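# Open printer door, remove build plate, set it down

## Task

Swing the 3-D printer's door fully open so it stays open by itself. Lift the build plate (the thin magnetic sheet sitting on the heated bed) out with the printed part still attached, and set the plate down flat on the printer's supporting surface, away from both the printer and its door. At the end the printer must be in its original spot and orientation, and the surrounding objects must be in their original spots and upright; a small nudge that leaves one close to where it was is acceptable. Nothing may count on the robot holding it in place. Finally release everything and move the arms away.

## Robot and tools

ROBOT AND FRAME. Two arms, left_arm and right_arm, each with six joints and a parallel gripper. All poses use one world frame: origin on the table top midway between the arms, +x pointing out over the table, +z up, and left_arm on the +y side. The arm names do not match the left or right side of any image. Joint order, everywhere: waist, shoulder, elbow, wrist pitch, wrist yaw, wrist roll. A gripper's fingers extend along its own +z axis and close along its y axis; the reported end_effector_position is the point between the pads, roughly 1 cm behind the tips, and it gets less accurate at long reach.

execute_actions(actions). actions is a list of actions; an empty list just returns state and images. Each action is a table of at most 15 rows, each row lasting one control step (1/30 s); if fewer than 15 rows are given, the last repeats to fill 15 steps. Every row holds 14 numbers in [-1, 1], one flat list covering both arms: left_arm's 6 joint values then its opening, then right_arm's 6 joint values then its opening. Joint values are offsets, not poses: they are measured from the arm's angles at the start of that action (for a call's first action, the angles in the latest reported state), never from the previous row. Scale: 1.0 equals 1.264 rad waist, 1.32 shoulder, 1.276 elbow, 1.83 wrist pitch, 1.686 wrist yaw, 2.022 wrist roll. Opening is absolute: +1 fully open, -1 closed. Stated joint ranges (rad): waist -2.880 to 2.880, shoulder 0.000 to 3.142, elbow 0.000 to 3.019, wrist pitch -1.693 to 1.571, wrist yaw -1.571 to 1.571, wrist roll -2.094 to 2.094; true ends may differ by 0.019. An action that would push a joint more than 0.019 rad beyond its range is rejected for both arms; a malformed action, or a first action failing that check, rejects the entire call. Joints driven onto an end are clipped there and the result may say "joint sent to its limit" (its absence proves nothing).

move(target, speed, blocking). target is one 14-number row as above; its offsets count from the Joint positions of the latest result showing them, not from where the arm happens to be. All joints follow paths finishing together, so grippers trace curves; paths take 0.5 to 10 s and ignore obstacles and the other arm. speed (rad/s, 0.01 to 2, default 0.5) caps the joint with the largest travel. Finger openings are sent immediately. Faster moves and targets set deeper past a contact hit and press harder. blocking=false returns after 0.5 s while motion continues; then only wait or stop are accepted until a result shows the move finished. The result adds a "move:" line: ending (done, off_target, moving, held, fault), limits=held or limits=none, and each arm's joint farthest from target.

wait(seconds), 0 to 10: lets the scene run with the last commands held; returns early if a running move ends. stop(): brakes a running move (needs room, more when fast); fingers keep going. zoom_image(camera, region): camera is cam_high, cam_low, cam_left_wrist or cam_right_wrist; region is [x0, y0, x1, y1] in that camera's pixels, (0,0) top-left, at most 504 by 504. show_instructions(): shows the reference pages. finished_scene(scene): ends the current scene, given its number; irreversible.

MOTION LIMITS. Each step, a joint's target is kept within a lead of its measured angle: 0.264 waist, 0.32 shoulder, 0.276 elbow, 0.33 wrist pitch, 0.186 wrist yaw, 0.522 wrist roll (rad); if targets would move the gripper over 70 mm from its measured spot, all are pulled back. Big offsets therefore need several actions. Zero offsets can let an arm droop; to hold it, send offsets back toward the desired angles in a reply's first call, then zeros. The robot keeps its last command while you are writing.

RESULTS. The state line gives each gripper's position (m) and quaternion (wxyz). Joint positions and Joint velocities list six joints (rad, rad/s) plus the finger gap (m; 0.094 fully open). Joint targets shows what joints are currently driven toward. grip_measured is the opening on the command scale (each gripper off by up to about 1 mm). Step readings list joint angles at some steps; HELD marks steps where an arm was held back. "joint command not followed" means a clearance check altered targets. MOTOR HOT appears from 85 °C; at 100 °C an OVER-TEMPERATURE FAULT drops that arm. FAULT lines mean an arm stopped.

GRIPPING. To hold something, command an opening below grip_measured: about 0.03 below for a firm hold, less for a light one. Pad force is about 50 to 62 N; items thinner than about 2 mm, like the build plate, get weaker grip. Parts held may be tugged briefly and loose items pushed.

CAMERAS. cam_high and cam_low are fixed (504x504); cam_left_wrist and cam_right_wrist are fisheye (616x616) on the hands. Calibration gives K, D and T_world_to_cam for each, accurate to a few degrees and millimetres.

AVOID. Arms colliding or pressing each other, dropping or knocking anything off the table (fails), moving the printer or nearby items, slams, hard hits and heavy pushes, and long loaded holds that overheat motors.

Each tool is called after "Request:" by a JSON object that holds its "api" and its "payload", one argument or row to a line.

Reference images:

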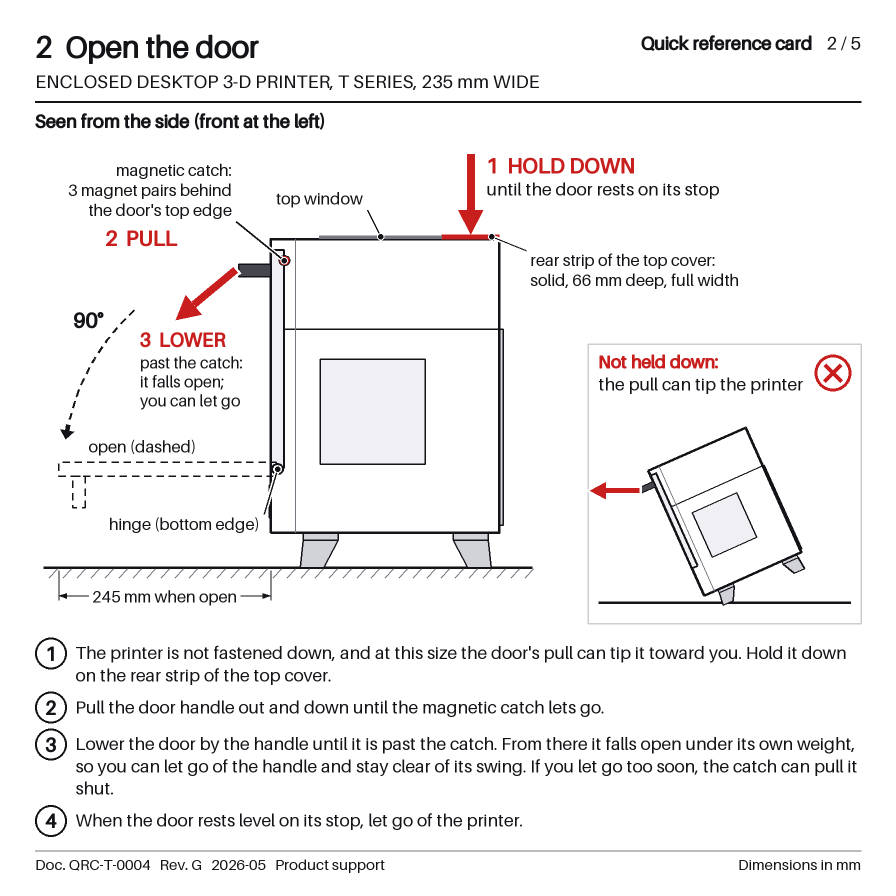

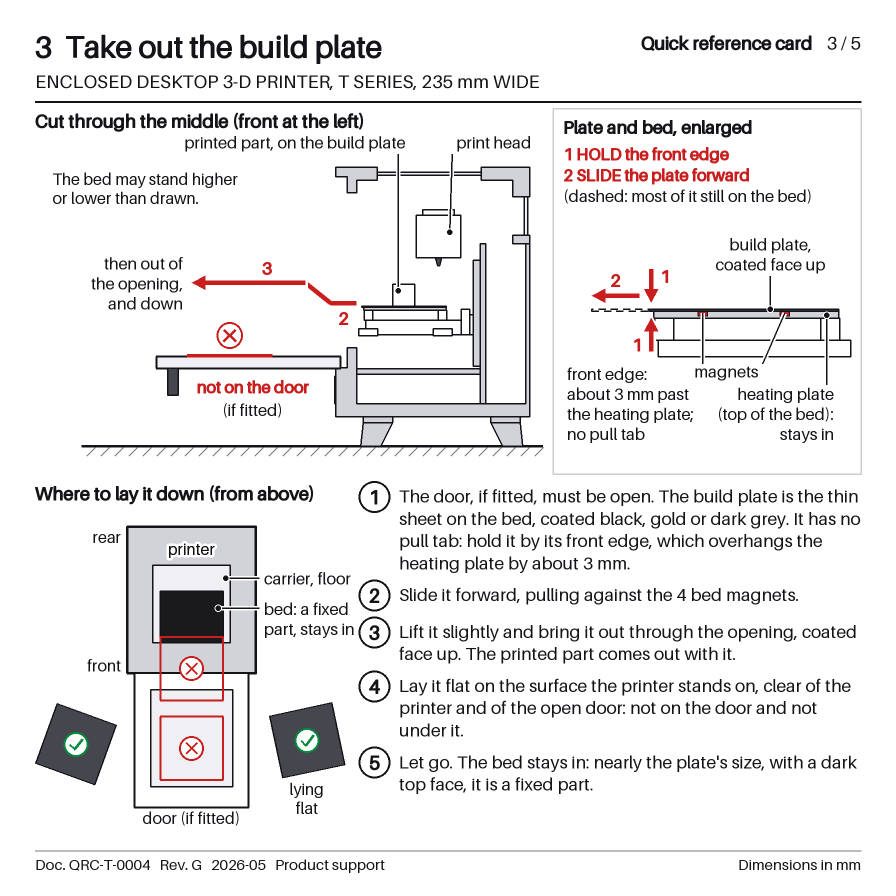

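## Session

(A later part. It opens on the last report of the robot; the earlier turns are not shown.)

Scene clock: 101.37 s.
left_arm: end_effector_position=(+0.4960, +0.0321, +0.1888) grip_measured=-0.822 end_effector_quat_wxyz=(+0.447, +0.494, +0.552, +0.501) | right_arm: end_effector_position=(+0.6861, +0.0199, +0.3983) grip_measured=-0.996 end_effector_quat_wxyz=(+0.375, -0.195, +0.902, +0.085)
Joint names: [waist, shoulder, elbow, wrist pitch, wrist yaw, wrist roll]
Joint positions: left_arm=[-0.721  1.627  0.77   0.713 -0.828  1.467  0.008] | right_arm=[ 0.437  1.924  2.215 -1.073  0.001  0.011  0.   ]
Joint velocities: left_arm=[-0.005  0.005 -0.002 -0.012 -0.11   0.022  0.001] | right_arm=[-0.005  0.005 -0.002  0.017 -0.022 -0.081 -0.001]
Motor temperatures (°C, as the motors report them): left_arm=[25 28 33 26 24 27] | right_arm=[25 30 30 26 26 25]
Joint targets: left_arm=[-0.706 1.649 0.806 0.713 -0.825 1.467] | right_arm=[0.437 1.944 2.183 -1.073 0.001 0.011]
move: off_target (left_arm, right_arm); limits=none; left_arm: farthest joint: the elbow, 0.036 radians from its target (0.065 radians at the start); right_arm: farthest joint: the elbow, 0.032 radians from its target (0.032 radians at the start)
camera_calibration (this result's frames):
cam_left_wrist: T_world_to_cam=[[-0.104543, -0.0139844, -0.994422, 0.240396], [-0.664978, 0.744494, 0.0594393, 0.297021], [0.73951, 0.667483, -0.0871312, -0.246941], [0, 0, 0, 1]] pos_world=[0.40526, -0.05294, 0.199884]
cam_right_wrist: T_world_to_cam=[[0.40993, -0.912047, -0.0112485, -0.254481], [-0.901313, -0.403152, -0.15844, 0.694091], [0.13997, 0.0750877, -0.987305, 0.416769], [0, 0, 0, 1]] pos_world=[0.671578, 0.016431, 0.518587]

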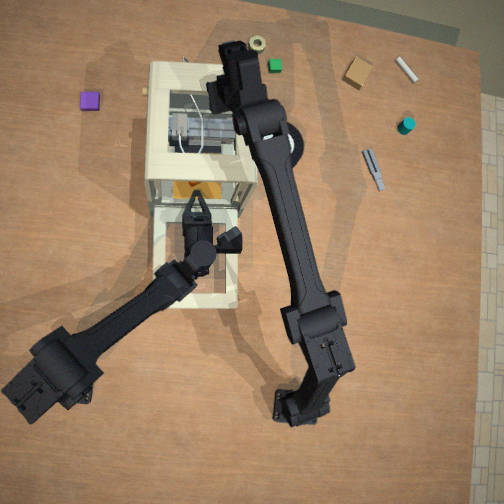

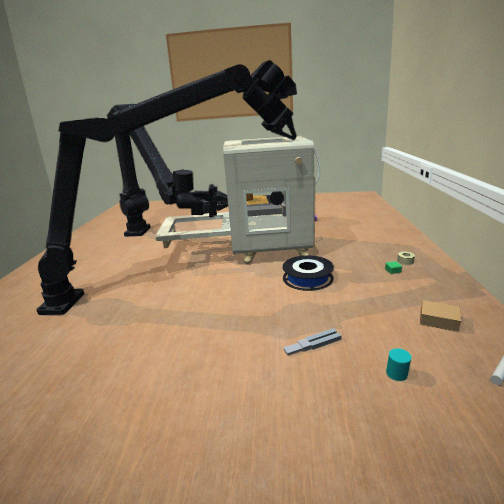

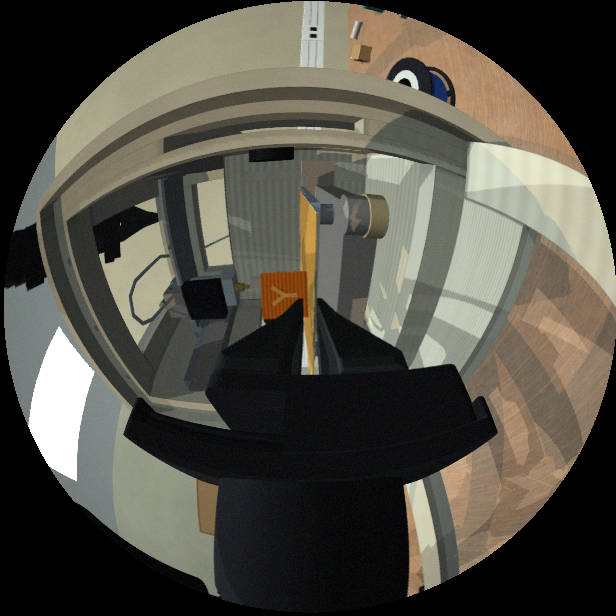

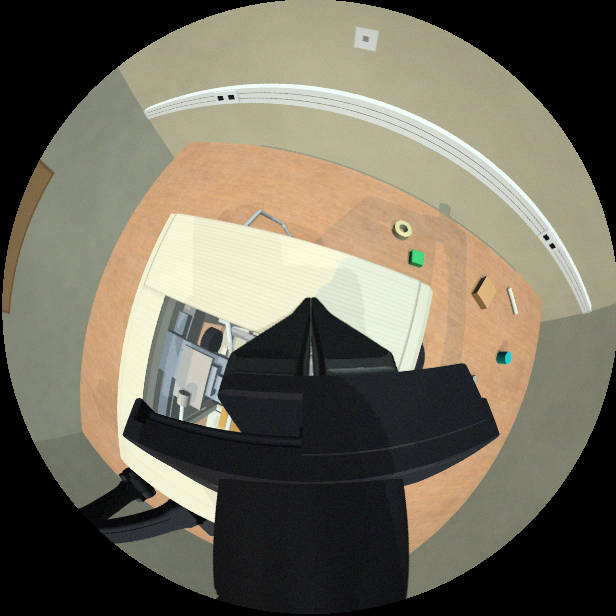

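Request:
{"api": "move", "payload": {
  "target": [0,0.008,0,0,0,0,-1, 0,0.015,-0.025,0,0,0,-1]
}}

Request:
{"api": "move", "payload": {
  "target": [-0.055,-0.06,-0.068,0.01,-0.036,0,-1, 0,0.015,-0.025,0,0,0,-1],
  "speed": 0.05
}}

Request:
{"api": "move", "payload": {
  "target": [-0.175,-0.135,-0.145,0.085,-0.13,0.055,-1, 0,0.015,-0.025,0,0,0,-1],
  "speed": 0.08
}}

Request:
{"api": "zoom_image", "payload": {
  "camera": "cam_low",
  "region": [120, 140, 300, 260]
}}

Scene clock: 103.57 s.
left_arm: end_effector_position=(+0.4956, +0.0325, +0.1924) grip_measured=-0.975 end_effector_quat_wxyz=(+0.450, +0.492, +0.552, +0.502) | right_arm: end_effector_position=(+0.6861, +0.0199, +0.3983) grip_measured=-0.996 end_effector_quat_wxyz=(+0.375, -0.195, +0.902, +0.085)
Joint names: [waist, shoulder, elbow, wrist pitch, wrist yaw, wrist roll]
Joint positions: left_arm=[-0.721  1.62   0.77   0.713 -0.828  1.467  0.001] | right_arm=[ 0.437  1.924  2.215 -1.073  0.001  0.011  0.   ]
Joint velocities: left_arm=[-0.005  0.015 -0.002 -0.002 -0.037 -0.037 -0.001] | right_arm=[-0.015 -0.005  0.002  0.012 -0.037  0.007  0.   ]
Motor temperatures (°C, as the motors report them): left_arm=[25 28 34 26 24 27] | right_arm=[25 30 30 26 26 25]
Joint targets: left_arm=[-0.721 1.637 0.770 0.713 -0.828 1.467] | right_arm=[0.437 1.944 2.183 -1.073 0.001 0.011]
move: off_target (right_arm); limits=none; left_arm: farthest joint: the shoulder, 0.018 radians from its target (0.011 radians at the start); right_arm: farthest joint: the elbow, 0.032 radians from its target (0.032 radians at the start)
camera_calibration (this result's frames):
cam_left_wrist: T_world_to_cam=[[-0.0993713, -0.0184909, -0.994879, 0.241645], [-0.66555, 0.744494, 0.0526398, 0.297937], [0.739708, 0.667373, -0.086288, -0.246873], [0, 0, 0, 1]] pos_world=[0.404918, -0.0525876, 0.203422]
cam_right_wrist: T_world_to_cam=[[0.40993, -0.912047, -0.0112485, -0.254481], [-0.901313, -0.403152, -0.15844, 0.694091], [0.13997, 0.0750877, -0.987305, 0.416769], [0, 0, 0, 1]] pos_world=[0.671578, 0.016431, 0.518587]

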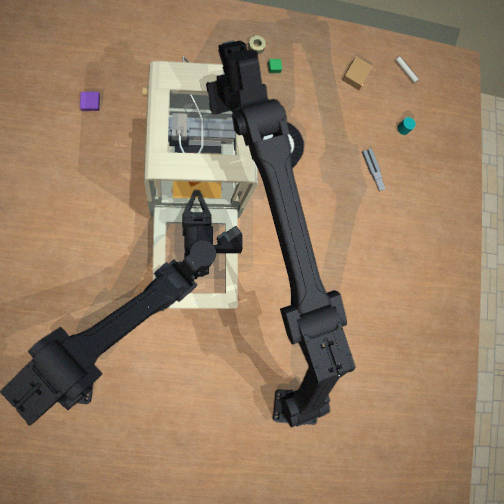

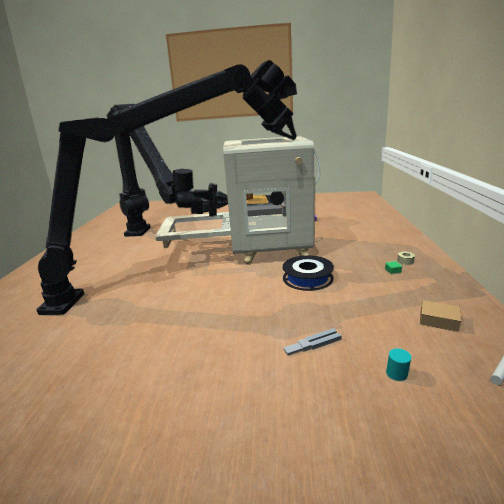

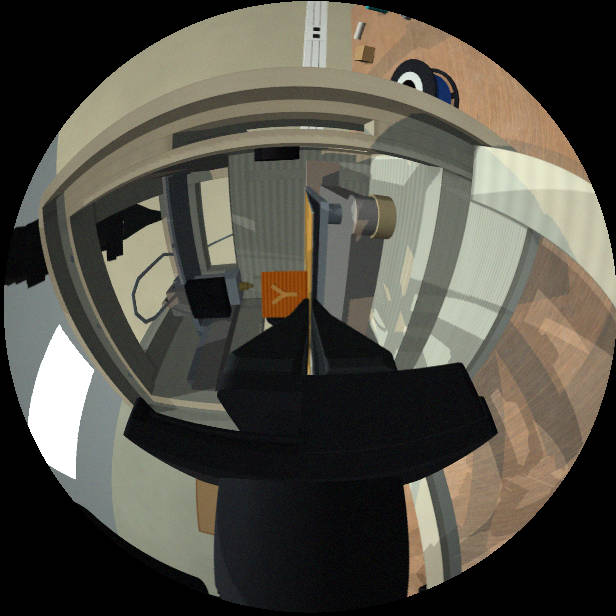

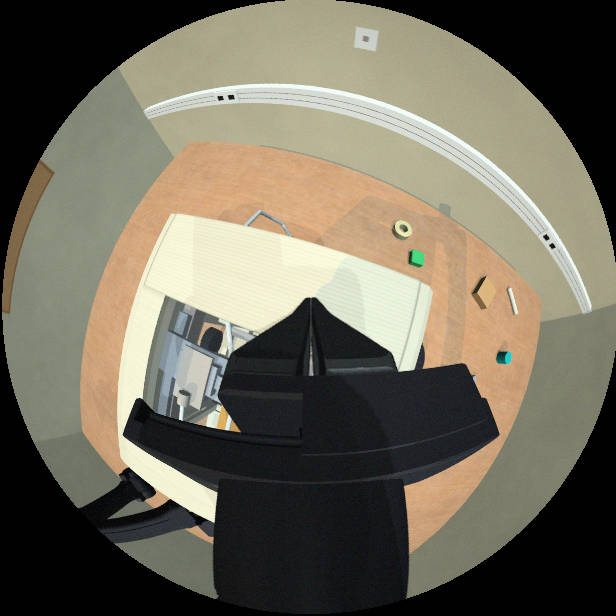

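Scene clock: 105.60 s.
left_arm: end_effector_position=(+0.4583, +0.0371, +0.1956) grip_measured=-0.976 end_effector_quat_wxyz=(+0.447, +0.492, +0.550, +0.505) | right_arm: end_effector_position=(+0.6861, +0.0199, +0.3983) grip_measured=-0.996 end_effector_quat_wxyz=(+0.375, -0.195, +0.902, +0.085)
Joint names: [waist, shoulder, elbow, wrist pitch, wrist yaw, wrist roll]
Joint positions: left_arm=[-0.775  1.547  0.689  0.717 -0.886  1.467  0.001] | right_arm=[ 0.437  1.924  2.215 -1.073  0.001  0.011  0.   ]
Joint velocities: left_arm=[-0.005 -0.005 -0.002  0.007 -0.037  0.095  0.001] | right_arm=[-0.015 -0.005  0.012  0.017  0.007 -0.081  0.   ]
Motor temperatures (°C, as the motors report them): left_arm=[25 28 33 26 24 27] | right_arm=[25 30 30 26 26 25]
Joint targets: left_arm=[-0.791 1.541 0.683 0.732 -0.888 1.467] | right_arm=[0.437 1.944 2.183 -1.073 0.001 0.011]
move: off_target (right_arm); limits=none; left_arm: farthest joint: the waist, 0.016 radians from its target (0.070 radians at the start); right_arm: farthest joint: the elbow, 0.032 radians from its target (0.032 radians at the start)
camera_calibration (this result's frames):
cam_left_wrist: T_world_to_cam=[[-0.0974904, -0.00962178, -0.99519, 0.240077], [-0.668353, 0.741556, 0.0583034, 0.269762], [0.737428, 0.670822, -0.0787253, -0.222632], [0, 0, 0, 1]] pos_world=[0.367876, -0.0483865, 0.205667]
cam_right_wrist: T_world_to_cam=[[0.40993, -0.912047, -0.0112485, -0.254481], [-0.901313, -0.403152, -0.15844, 0.694091], [0.13997, 0.0750877, -0.987305, 0.416769], [0, 0, 0, 1]] pos_world=[0.671578, 0.016431, 0.518587]

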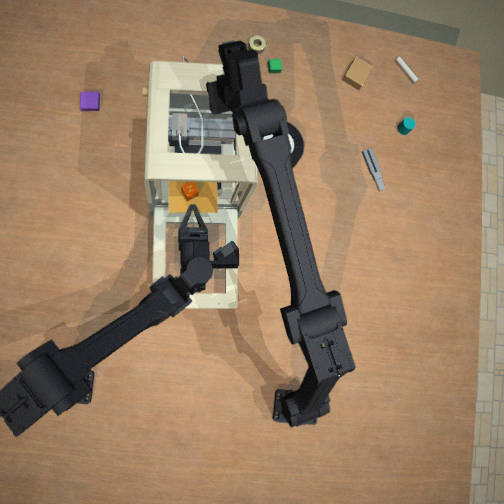

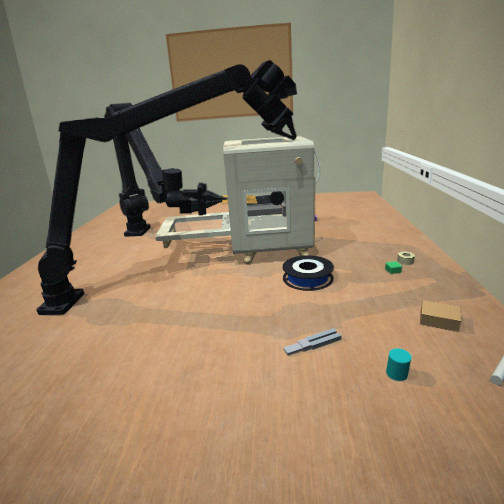

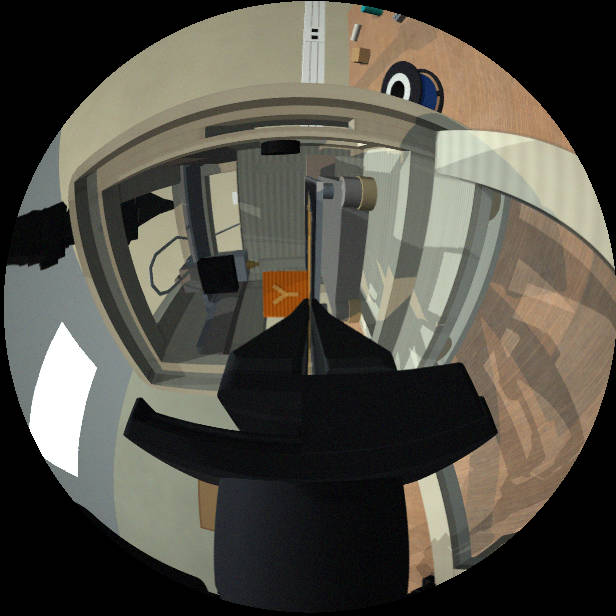

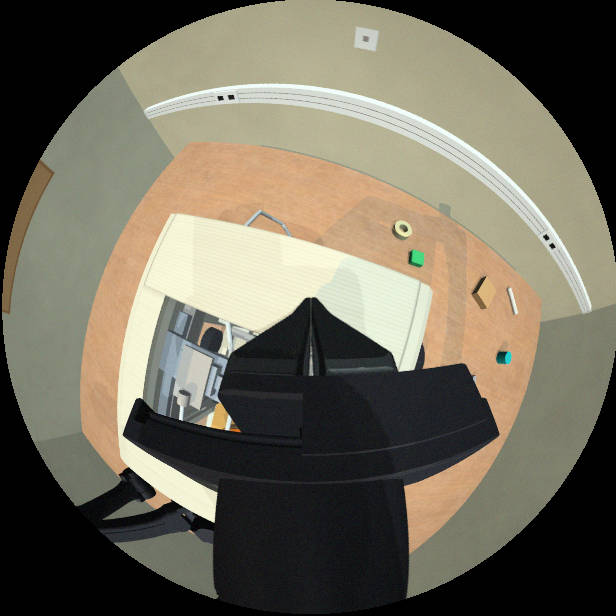

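Scene clock: 108.73 s.
left_arm: end_effector_position=(+0.3565, +0.0417, +0.2166) grip_measured=-0.976 end_effector_quat_wxyz=(+0.462, +0.476, +0.529, +0.530) | right_arm: end_effector_position=(+0.6861, +0.0199, +0.3983) grip_measured=-0.996 end_effector_quat_wxyz=(+0.375, -0.195, +0.902, +0.085)
Joint names: [waist, shoulder, elbow, wrist pitch, wrist yaw, wrist roll]
Joint positions: left_arm=[-0.982  1.382  0.503  0.852 -1.102  1.562  0.001] | right_arm=[ 0.437  1.924  2.215 -1.073  0.001  0.011  0.   ]
Joint velocities: left_arm=[-0.005 -0.015 -0.012  0.002 -0.022 -0.007 -0.001] | right_arm=[-0.015 -0.005 -0.002 -0.017  0.037 -0.051 -0.   ]
Motor temperatures (°C, as the motors report them): left_arm=[25 28 33 26 24 27] | right_arm=[25 30 30 26 26 25]
Joint targets: left_arm=[-0.996 1.369 0.504 0.872 -1.105 1.578] | right_arm=[0.437 1.944 2.183 -1.073 0.001 0.011]
move: off_target (left_arm, right_arm); limits=none; left_arm: farthest joint: the wrist pitch, 0.021 radians from its target (0.156 radians at the start); right_arm: farthest joint: the elbow, 0.032 radians from its target (0.032 radians at the start)
camera_calibration (this result's frames):
cam_left_wrist: T_world_to_cam=[[-0.0223822, 0.00911814, -0.999708, 0.224492], [-0.67423, 0.738199, 0.0218281, 0.207218], [0.738182, 0.674522, -0.0103748, -0.164197], [0, 0, 0, 1]] pos_world=[0.265945, -0.0442606, 0.2182]
cam_right_wrist: T_world_to_cam=[[0.40993, -0.912047, -0.0112485, -0.254481], [-0.901313, -0.403152, -0.15844, 0.694091], [0.13997, 0.0750877, -0.987305, 0.416769], [0, 0, 0, 1]] pos_world=[0.671578, 0.016431, 0.518587]

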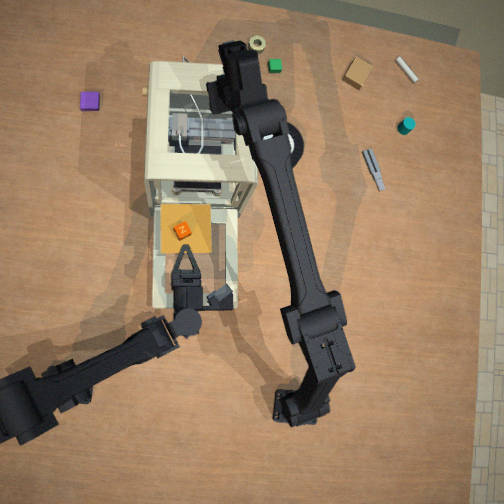

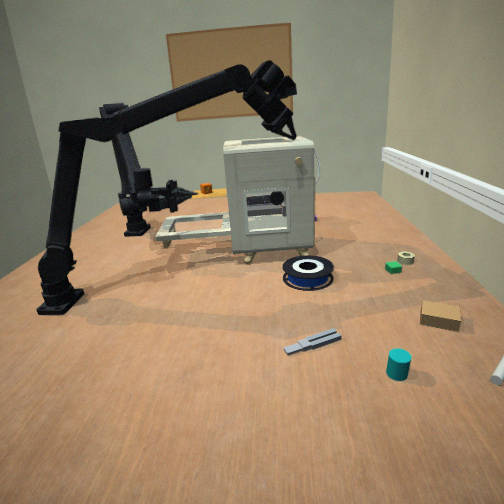

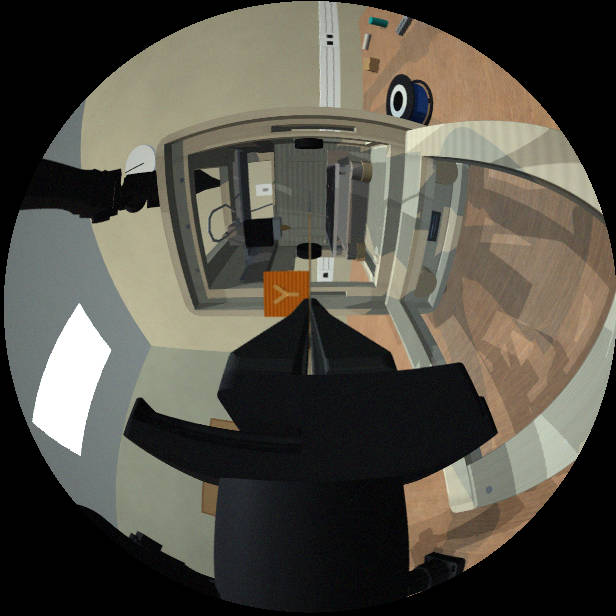

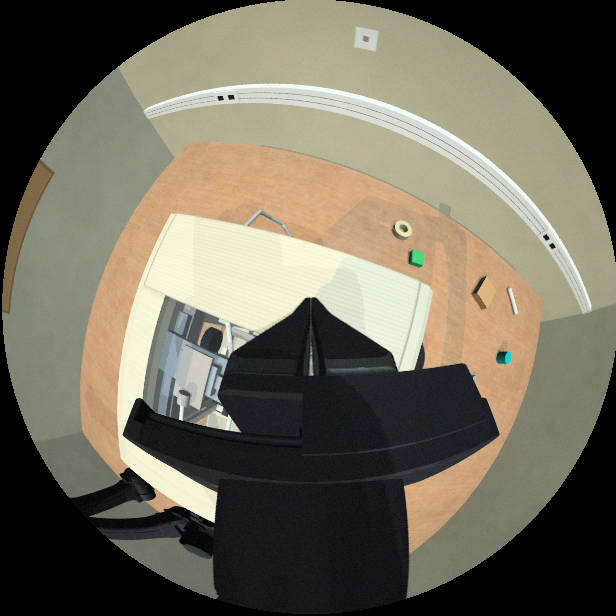

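Region (120, 140, 300, 260) of cam_low's 504x504 image, scaled by 2.800, with more detail than that image has.

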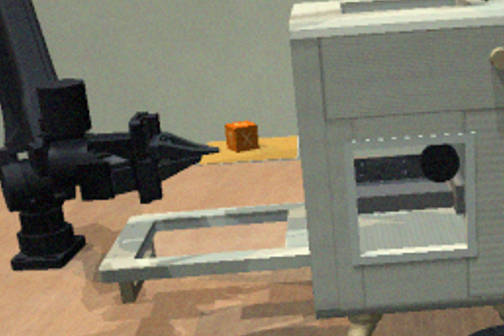

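Request:
{"api": "move", "payload": {
  "target": [0,-0.186,-0.144,-0.015,-0.207,0,-1, 0,-0.1,0.03,0.1,0,0,-1],
  "speed": 0.15
}}

Request:
{"api": "move", "payload": {
  "target": [0.9,0,0,0,0,0,-1, -0.345,-0.57,-0.93,0.48,0,0,-1],
  "speed": 0.3
}}

Scene clock: 114.17 s.
left_arm: end_effector_position=(+0.2977, +0.1607, +0.2224) grip_measured=-0.976 end_effector_quat_wxyz=(+0.374, +0.367, +0.604, +0.600) | right_arm: end_effector_position=(+0.6765, +0.0155, +0.5057) grip_measured=-0.996 end_effector_quat_wxyz=(+0.489, -0.183, +0.846, +0.111)
Joint names: [waist, shoulder, elbow, wrist pitch, wrist yaw, wrist roll]
Joint positions: left_arm=[-0.982  1.147  0.318  0.832 -1.449  1.563  0.001] | right_arm=[ 0.437  1.819  2.215 -0.917  0.001  0.011  0.   ]
Joint velocities: left_arm=[ 0.005  0.005 -0.032  0.007  0.037 -0.037 -0.   ] | right_arm=[-0.005 -0.015  0.002 -0.017 -0.037 -0.022  0.   ]
Motor temperatures (°C, as the motors report them): left_arm=[25 28 33 26 24 27] | right_arm=[25 31 31 26 26 25]
Joint targets: left_arm=[-0.982 1.137 0.319 0.825 -1.451 1.562] | right_arm=[0.437 1.792 2.253 -0.890 0.001 0.011]
move: off_target (right_arm); limits=none; left_arm: farthest joint: the shoulder, 0.010 radians from its target (0.246 radians at the start); right_arm: farthest joint: the elbow, 0.039 radians from its target (0.039 radians at the start)
camera_calibration (this result's frames):
cam_left_wrist: T_world_to_cam=[[0.000002441, -0.0180703, -0.999837, 0.225618], [-0.884969, 0.465573, -0.0084166, 0.192853], [0.465649, 0.884825, -0.0159906, -0.152447], [0, 0, 0, 1]] pos_world=[0.241655, 0.0491784, 0.224767]
cam_right_wrist: T_world_to_cam=[[0.413018, -0.910604, -0.0146899, -0.2538], [-0.833869, -0.37163, -0.40811, 0.780814], [0.366167, 0.180806, -0.912815, 0.332165], [0, 0, 0, 1]] pos_world=[0.634293, -0.000995038, 0.618135]

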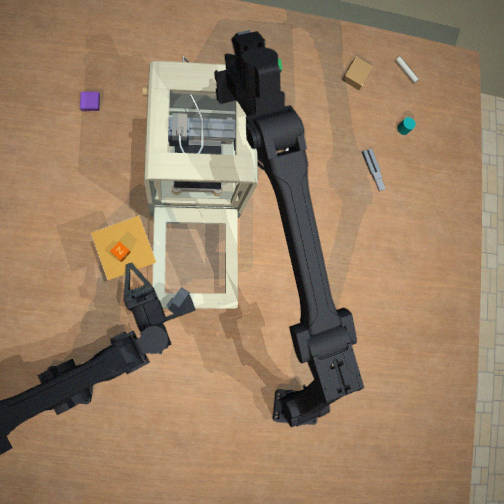

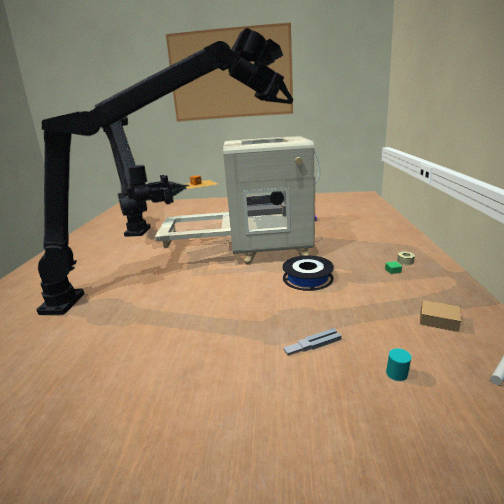

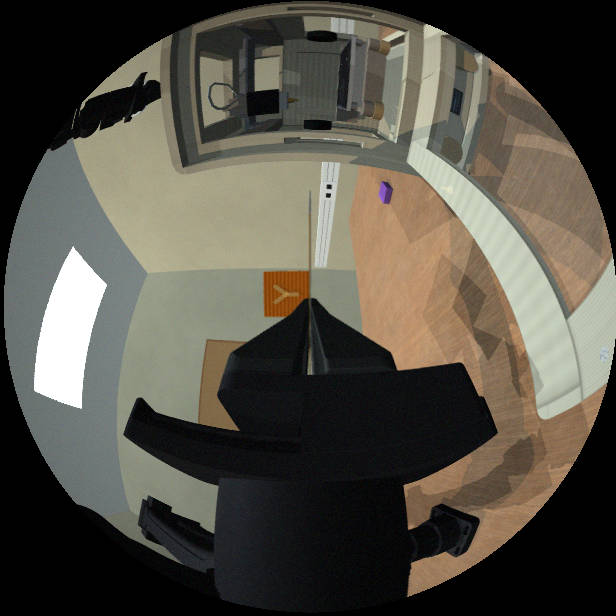

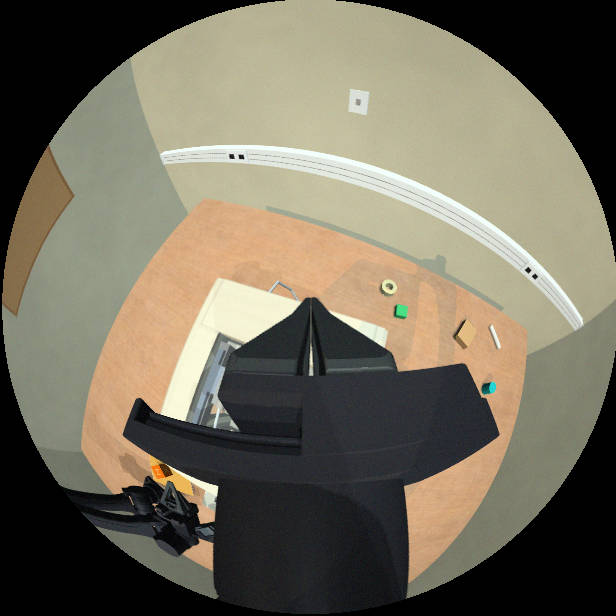

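Scene clock: 118.57 s.
left_arm: end_effector_position=(+0.2536, +0.5090, +0.2224) grip_measured=-0.976 end_effector_quat_wxyz=(-0.004, -0.012, +0.707, +0.707) | right_arm: end_effector_position=(+0.5300, -0.2940, +0.4508) grip_measured=-0.996 end_effector_quat_wxyz=(+0.666, -0.000, +0.746, +0.007)
Joint names: [waist, shoulder, elbow, wrist pitch, wrist yaw, wrist roll]
Joint positions: left_arm=[ 0.145  1.147  0.318  0.832 -1.449  1.563  0.001] | right_arm=[ 0.013  1.082  1.035 -0.067  0.001  0.011  0.   ]
Joint velocities: left_arm=[-0.005 -0.015  0.012  0.002 -0.037 -0.095 -0.001] | right_arm=[-0.015 -0.005  0.012  0.007 -0.022 -0.007  0.001]
Motor temperatures (°C, as the motors report them): left_arm=[25 27 33 26 24 27] | right_arm=[25 30 31 26 26 25]
Joint targets: left_arm=[0.156 1.147 0.318 0.832 -1.449 1.563] | right_arm=[0.001 1.066 1.028 -0.038 0.001 0.011]
move: off_target (right_arm); limits=none; left_arm: farthest joint: the waist, 0.010 radians from its target (1.137 radians at the start); right_arm: farthest joint: the wrist pitch, 0.028 radians from its target (0.878 radians at the start)
camera_calibration (this result's frames):
cam_left_wrist: T_world_to_cam=[[0.0163199, -0.00775866, -0.999837, 0.222525], [-0.800525, -0.59924, -0.0084166, 0.512297], [-0.599077, 0.800532, -0.0159906, -0.127159], [0, 0, 0, 1]] pos_world=[0.330297, 0.41051, 0.224767]
cam_right_wrist: T_world_to_cam=[[0.00797774, -0.999806, -0.0179992, -0.285917], [-0.676797, 0.00785188, -0.736127, 0.697417], [0.736126, 0.0180544, -0.676604, 0.0411914], [0, 0, 0, 1]] pos_world=[0.443969, -0.292081, 0.536112]

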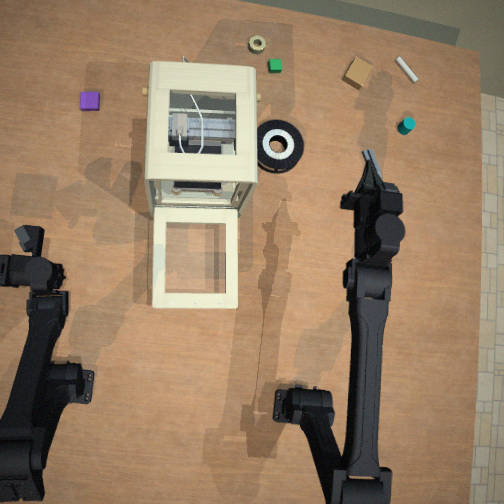

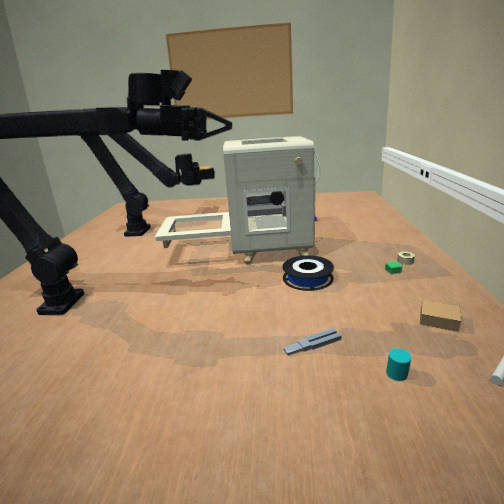

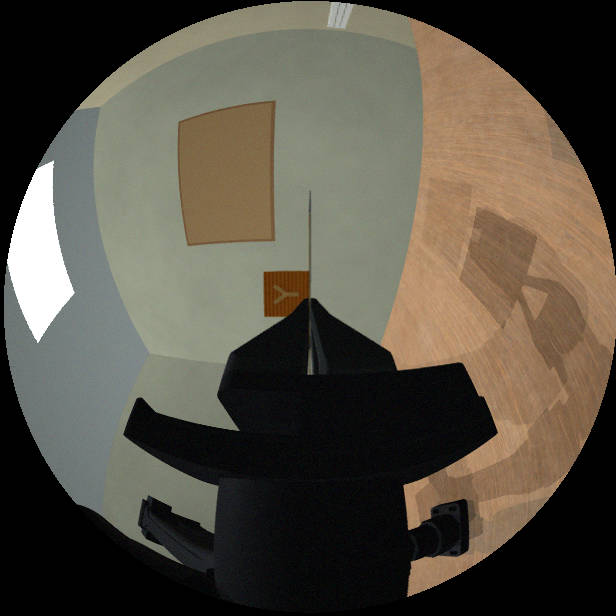

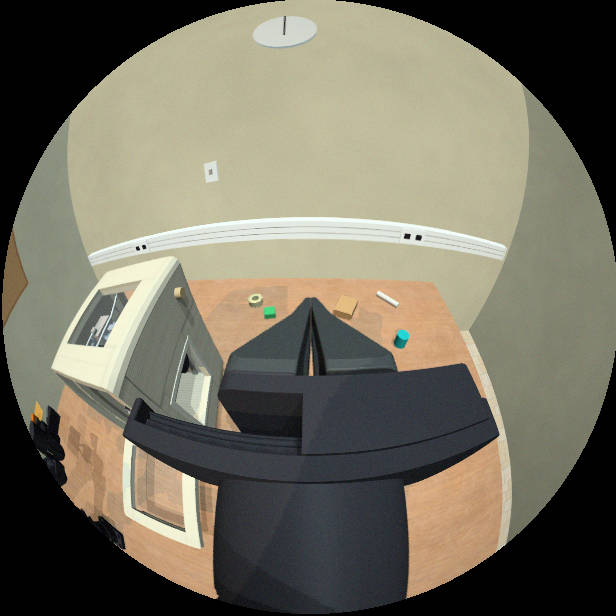

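Request:
{"api": "move", "payload": {
  "target": [0,0.296,-0.041,0.05,0.861,0.008,-1, 0,0,0,0,0,0,-1],
  "speed": 0.35
}}

Request:
{"api": "zoom_image", "payload": {
  "camera": "cam_low",
  "region": [120, 150, 260, 250]
}}

Scene clock: 129.97 s.
left_arm: end_effector_position=(+0.4146, +0.3602, +0.0590) grip_measured=-0.976 end_effector_quat_wxyz=(+0.372, +0.537, +0.626, +0.427) | right_arm: end_effector_position=(+0.5300, -0.2940, +0.4508) grip_measured=-0.996 end_effector_quat_wxyz=(+0.666, -0.000, +0.746, +0.007)
Joint names: [waist, shoulder, elbow, wrist pitch, wrist yaw, wrist roll]
Joint positions: left_arm=[ 0.145  1.53   0.265  0.898 -0.     1.564  0.001] | right_arm=[ 0.013  1.082  1.035 -0.067  0.001  0.011  0.   ]
Joint velocities: left_arm=[-0.015 -0.015 -0.027 -0.007 -0.007  0.051 -0.001] | right_arm=[ 0.015 -0.005 -0.002 -0.012 -0.022  0.007  0.001]
Motor temperatures (°C, as the motors report them): left_arm=[25 27 32 26 24 27] | right_arm=[25 29 32 26 26 25]
Joint targets: left_arm=[0.145 1.538 0.266 0.924 0.003 1.579] | right_arm=[0.013 1.082 1.035 -0.067 0.001 0.011]
move: off_target (left_arm); limits=none; left_arm: farthest joint: the wrist pitch, 0.025 radians from its target (0.091 radians at the start); right_arm: farthest joint: the waist, 0.000 radians from its target (0.000 radians at the start)
camera_calibration (this result's frames):
cam_left_wrist: T_world_to_cam=[[-0.36116, -0.064351, -0.930281, 0.228189], [-0.655748, 0.726811, 0.204303, 0.000395045], [0.662991, 0.683816, -0.304693, -0.378337], [0, 0, 0, 1]] pos_world=[0.333506, 0.27311, 0.0969224]
cam_right_wrist: T_world_to_cam=[[0.00797774, -0.999806, -0.0179992, -0.285917], [-0.676797, 0.00785188, -0.736127, 0.697417], [0.736126, 0.0180544, -0.676604, 0.0411914], [0, 0, 0, 1]] pos_world=[0.443969, -0.292081, 0.536112]

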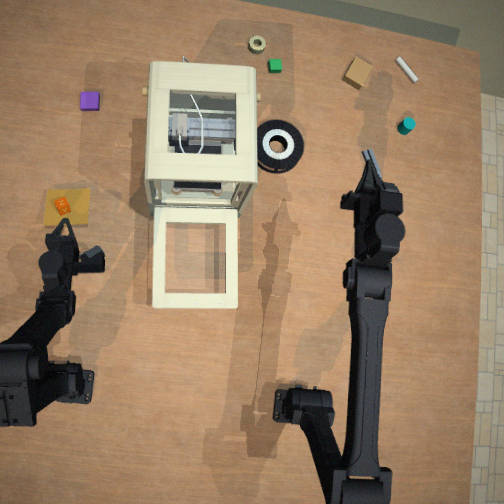

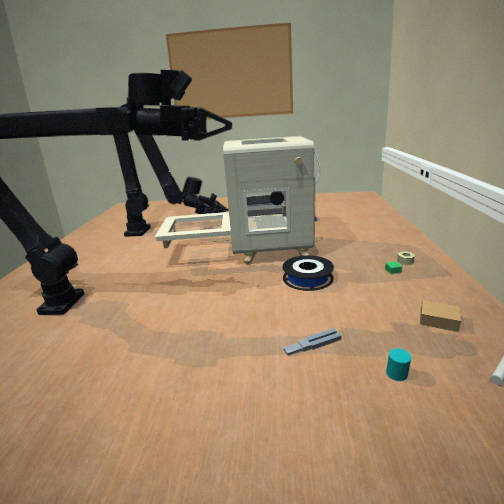

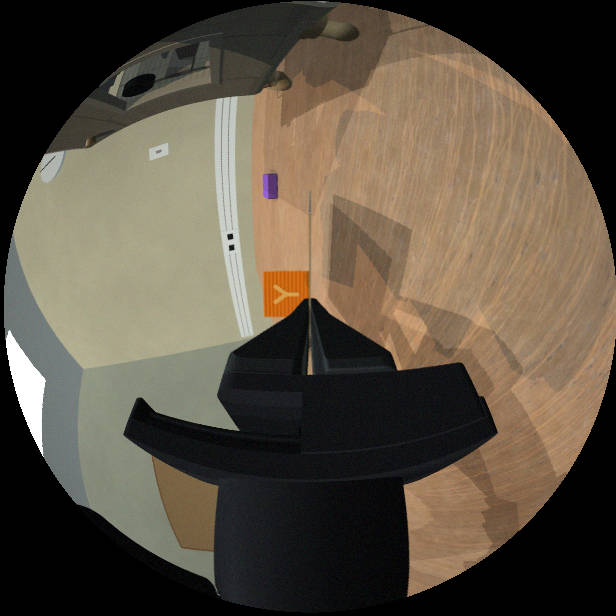

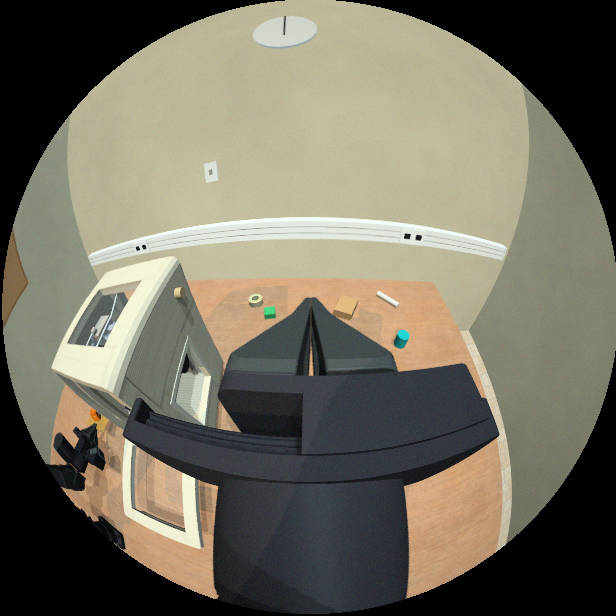

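Region (120, 150, 260, 250) of cam_low's 504x504 image, scaled by 3.600, with more detail than that image has; it fills the top 360 rows of this view, and the rest is white.

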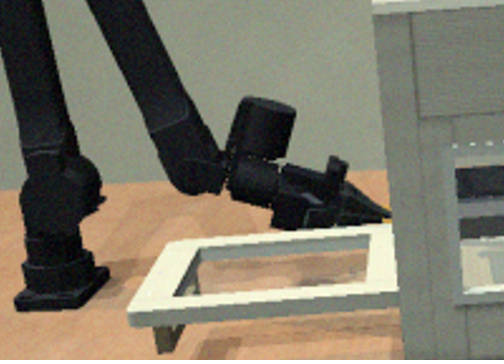

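Request:
{"api": "move", "payload": {
  "target": [0,0.038,0,0,0,0,-1, 0,0,0,0,0,0,-1],
  "speed": 0.05
}}

Scene clock: 132.20 s.
left_arm: end_effector_position=(+0.4113, +0.3597, +0.0427) grip_measured=-0.976 end_effector_quat_wxyz=(+0.361, +0.544, +0.634, +0.414) | right_arm: end_effector_position=(+0.5300, -0.2940, +0.4508) grip_measured=-0.996 end_effector_quat_wxyz=(+0.666, -0.000, +0.746, +0.007)
Joint names: [waist, shoulder, elbow, wrist pitch, wrist yaw, wrist roll]
Joint positions: left_arm=[ 0.145  1.572  0.265  0.898 -0.     1.564  0.001] | right_arm=[ 0.013  1.082  1.035 -0.067  0.001  0.011  0.   ]
Joint velocities: left_arm=[-0.015  0.005  0.002  0.012 -0.007 -0.022 -0.001] | right_arm=[ 0.015  0.005  0.012  0.017 -0.095  0.066  0.   ]
Motor temperatures (°C, as the motors report them): left_arm=[25 27 32 26 24 27] | right_arm=[25 29 32 26 26 25]
Joint targets: left_arm=[0.145 1.580 0.265 0.898 -0.000 1.563] | right_arm=[0.013 1.082 1.035 -0.067 0.001 0.011]
move: done; limits=none; left_arm: farthest joint: the shoulder, 0.009 radians from its target (0.050 radians at the start); right_arm: farthest joint: the waist, 0.000 radians from its target (0.000 radians at the start)
camera_calibration (this result's frames):
cam_left_wrist: T_world_to_cam=[[-0.398766, -0.0698463, -0.914389, 0.228596], [-0.646965, 0.728094, 0.226526, -0.00308574], [0.64994, 0.681909, -0.335527, -0.37345], [0, 0, 0, 1]] pos_world=[0.33188, 0.272872, 0.0844216]
cam_right_wrist: T_world_to_cam=[[0.00797774, -0.999806, -0.0179992, -0.285917], [-0.676797, 0.00785188, -0.736127, 0.697417], [0.736126, 0.0180544, -0.676604, 0.0411914], [0, 0, 0, 1]] pos_world=[0.443969, -0.292081, 0.536112]

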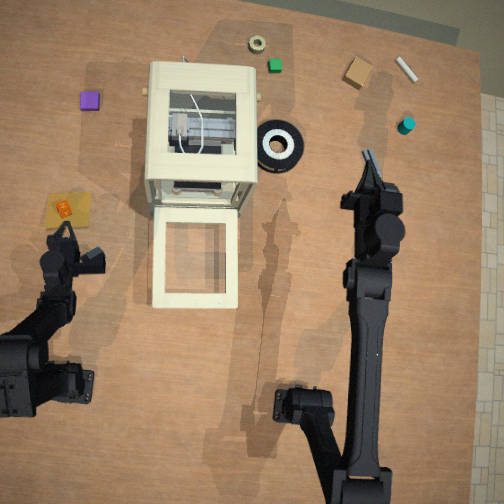

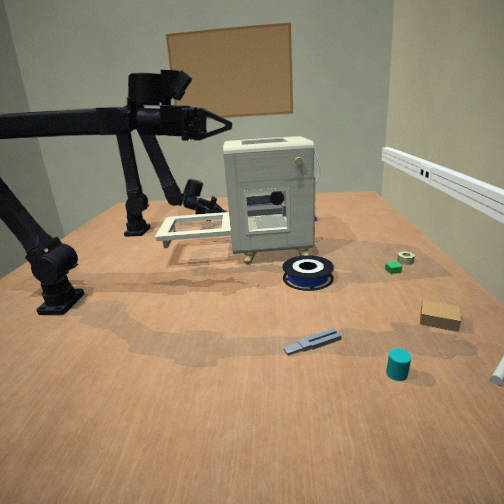

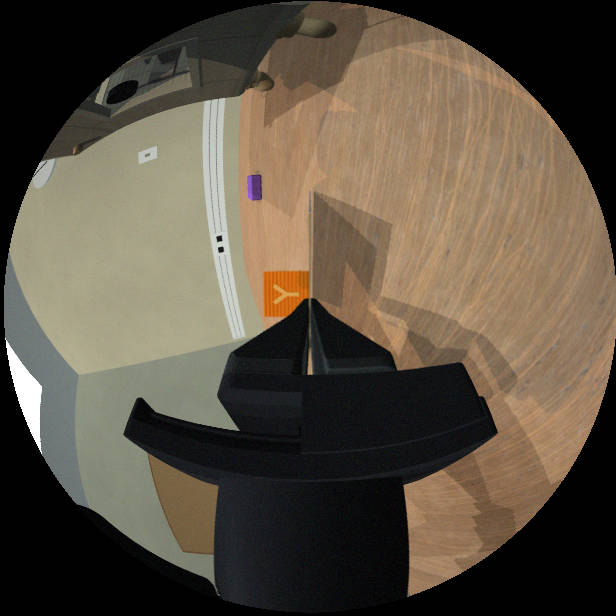

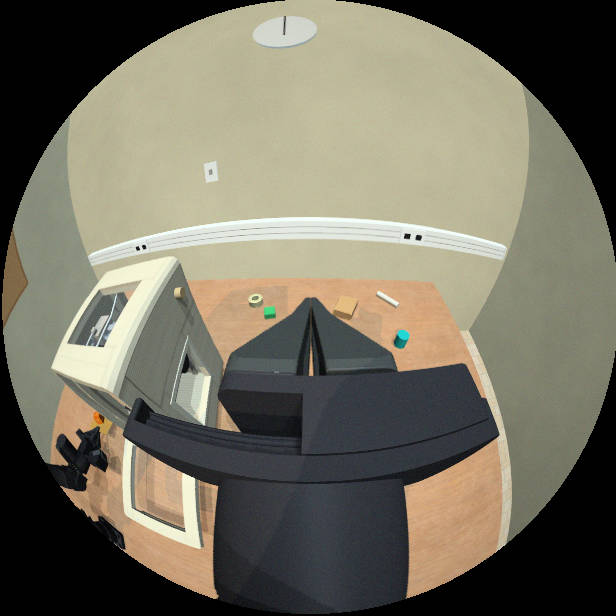

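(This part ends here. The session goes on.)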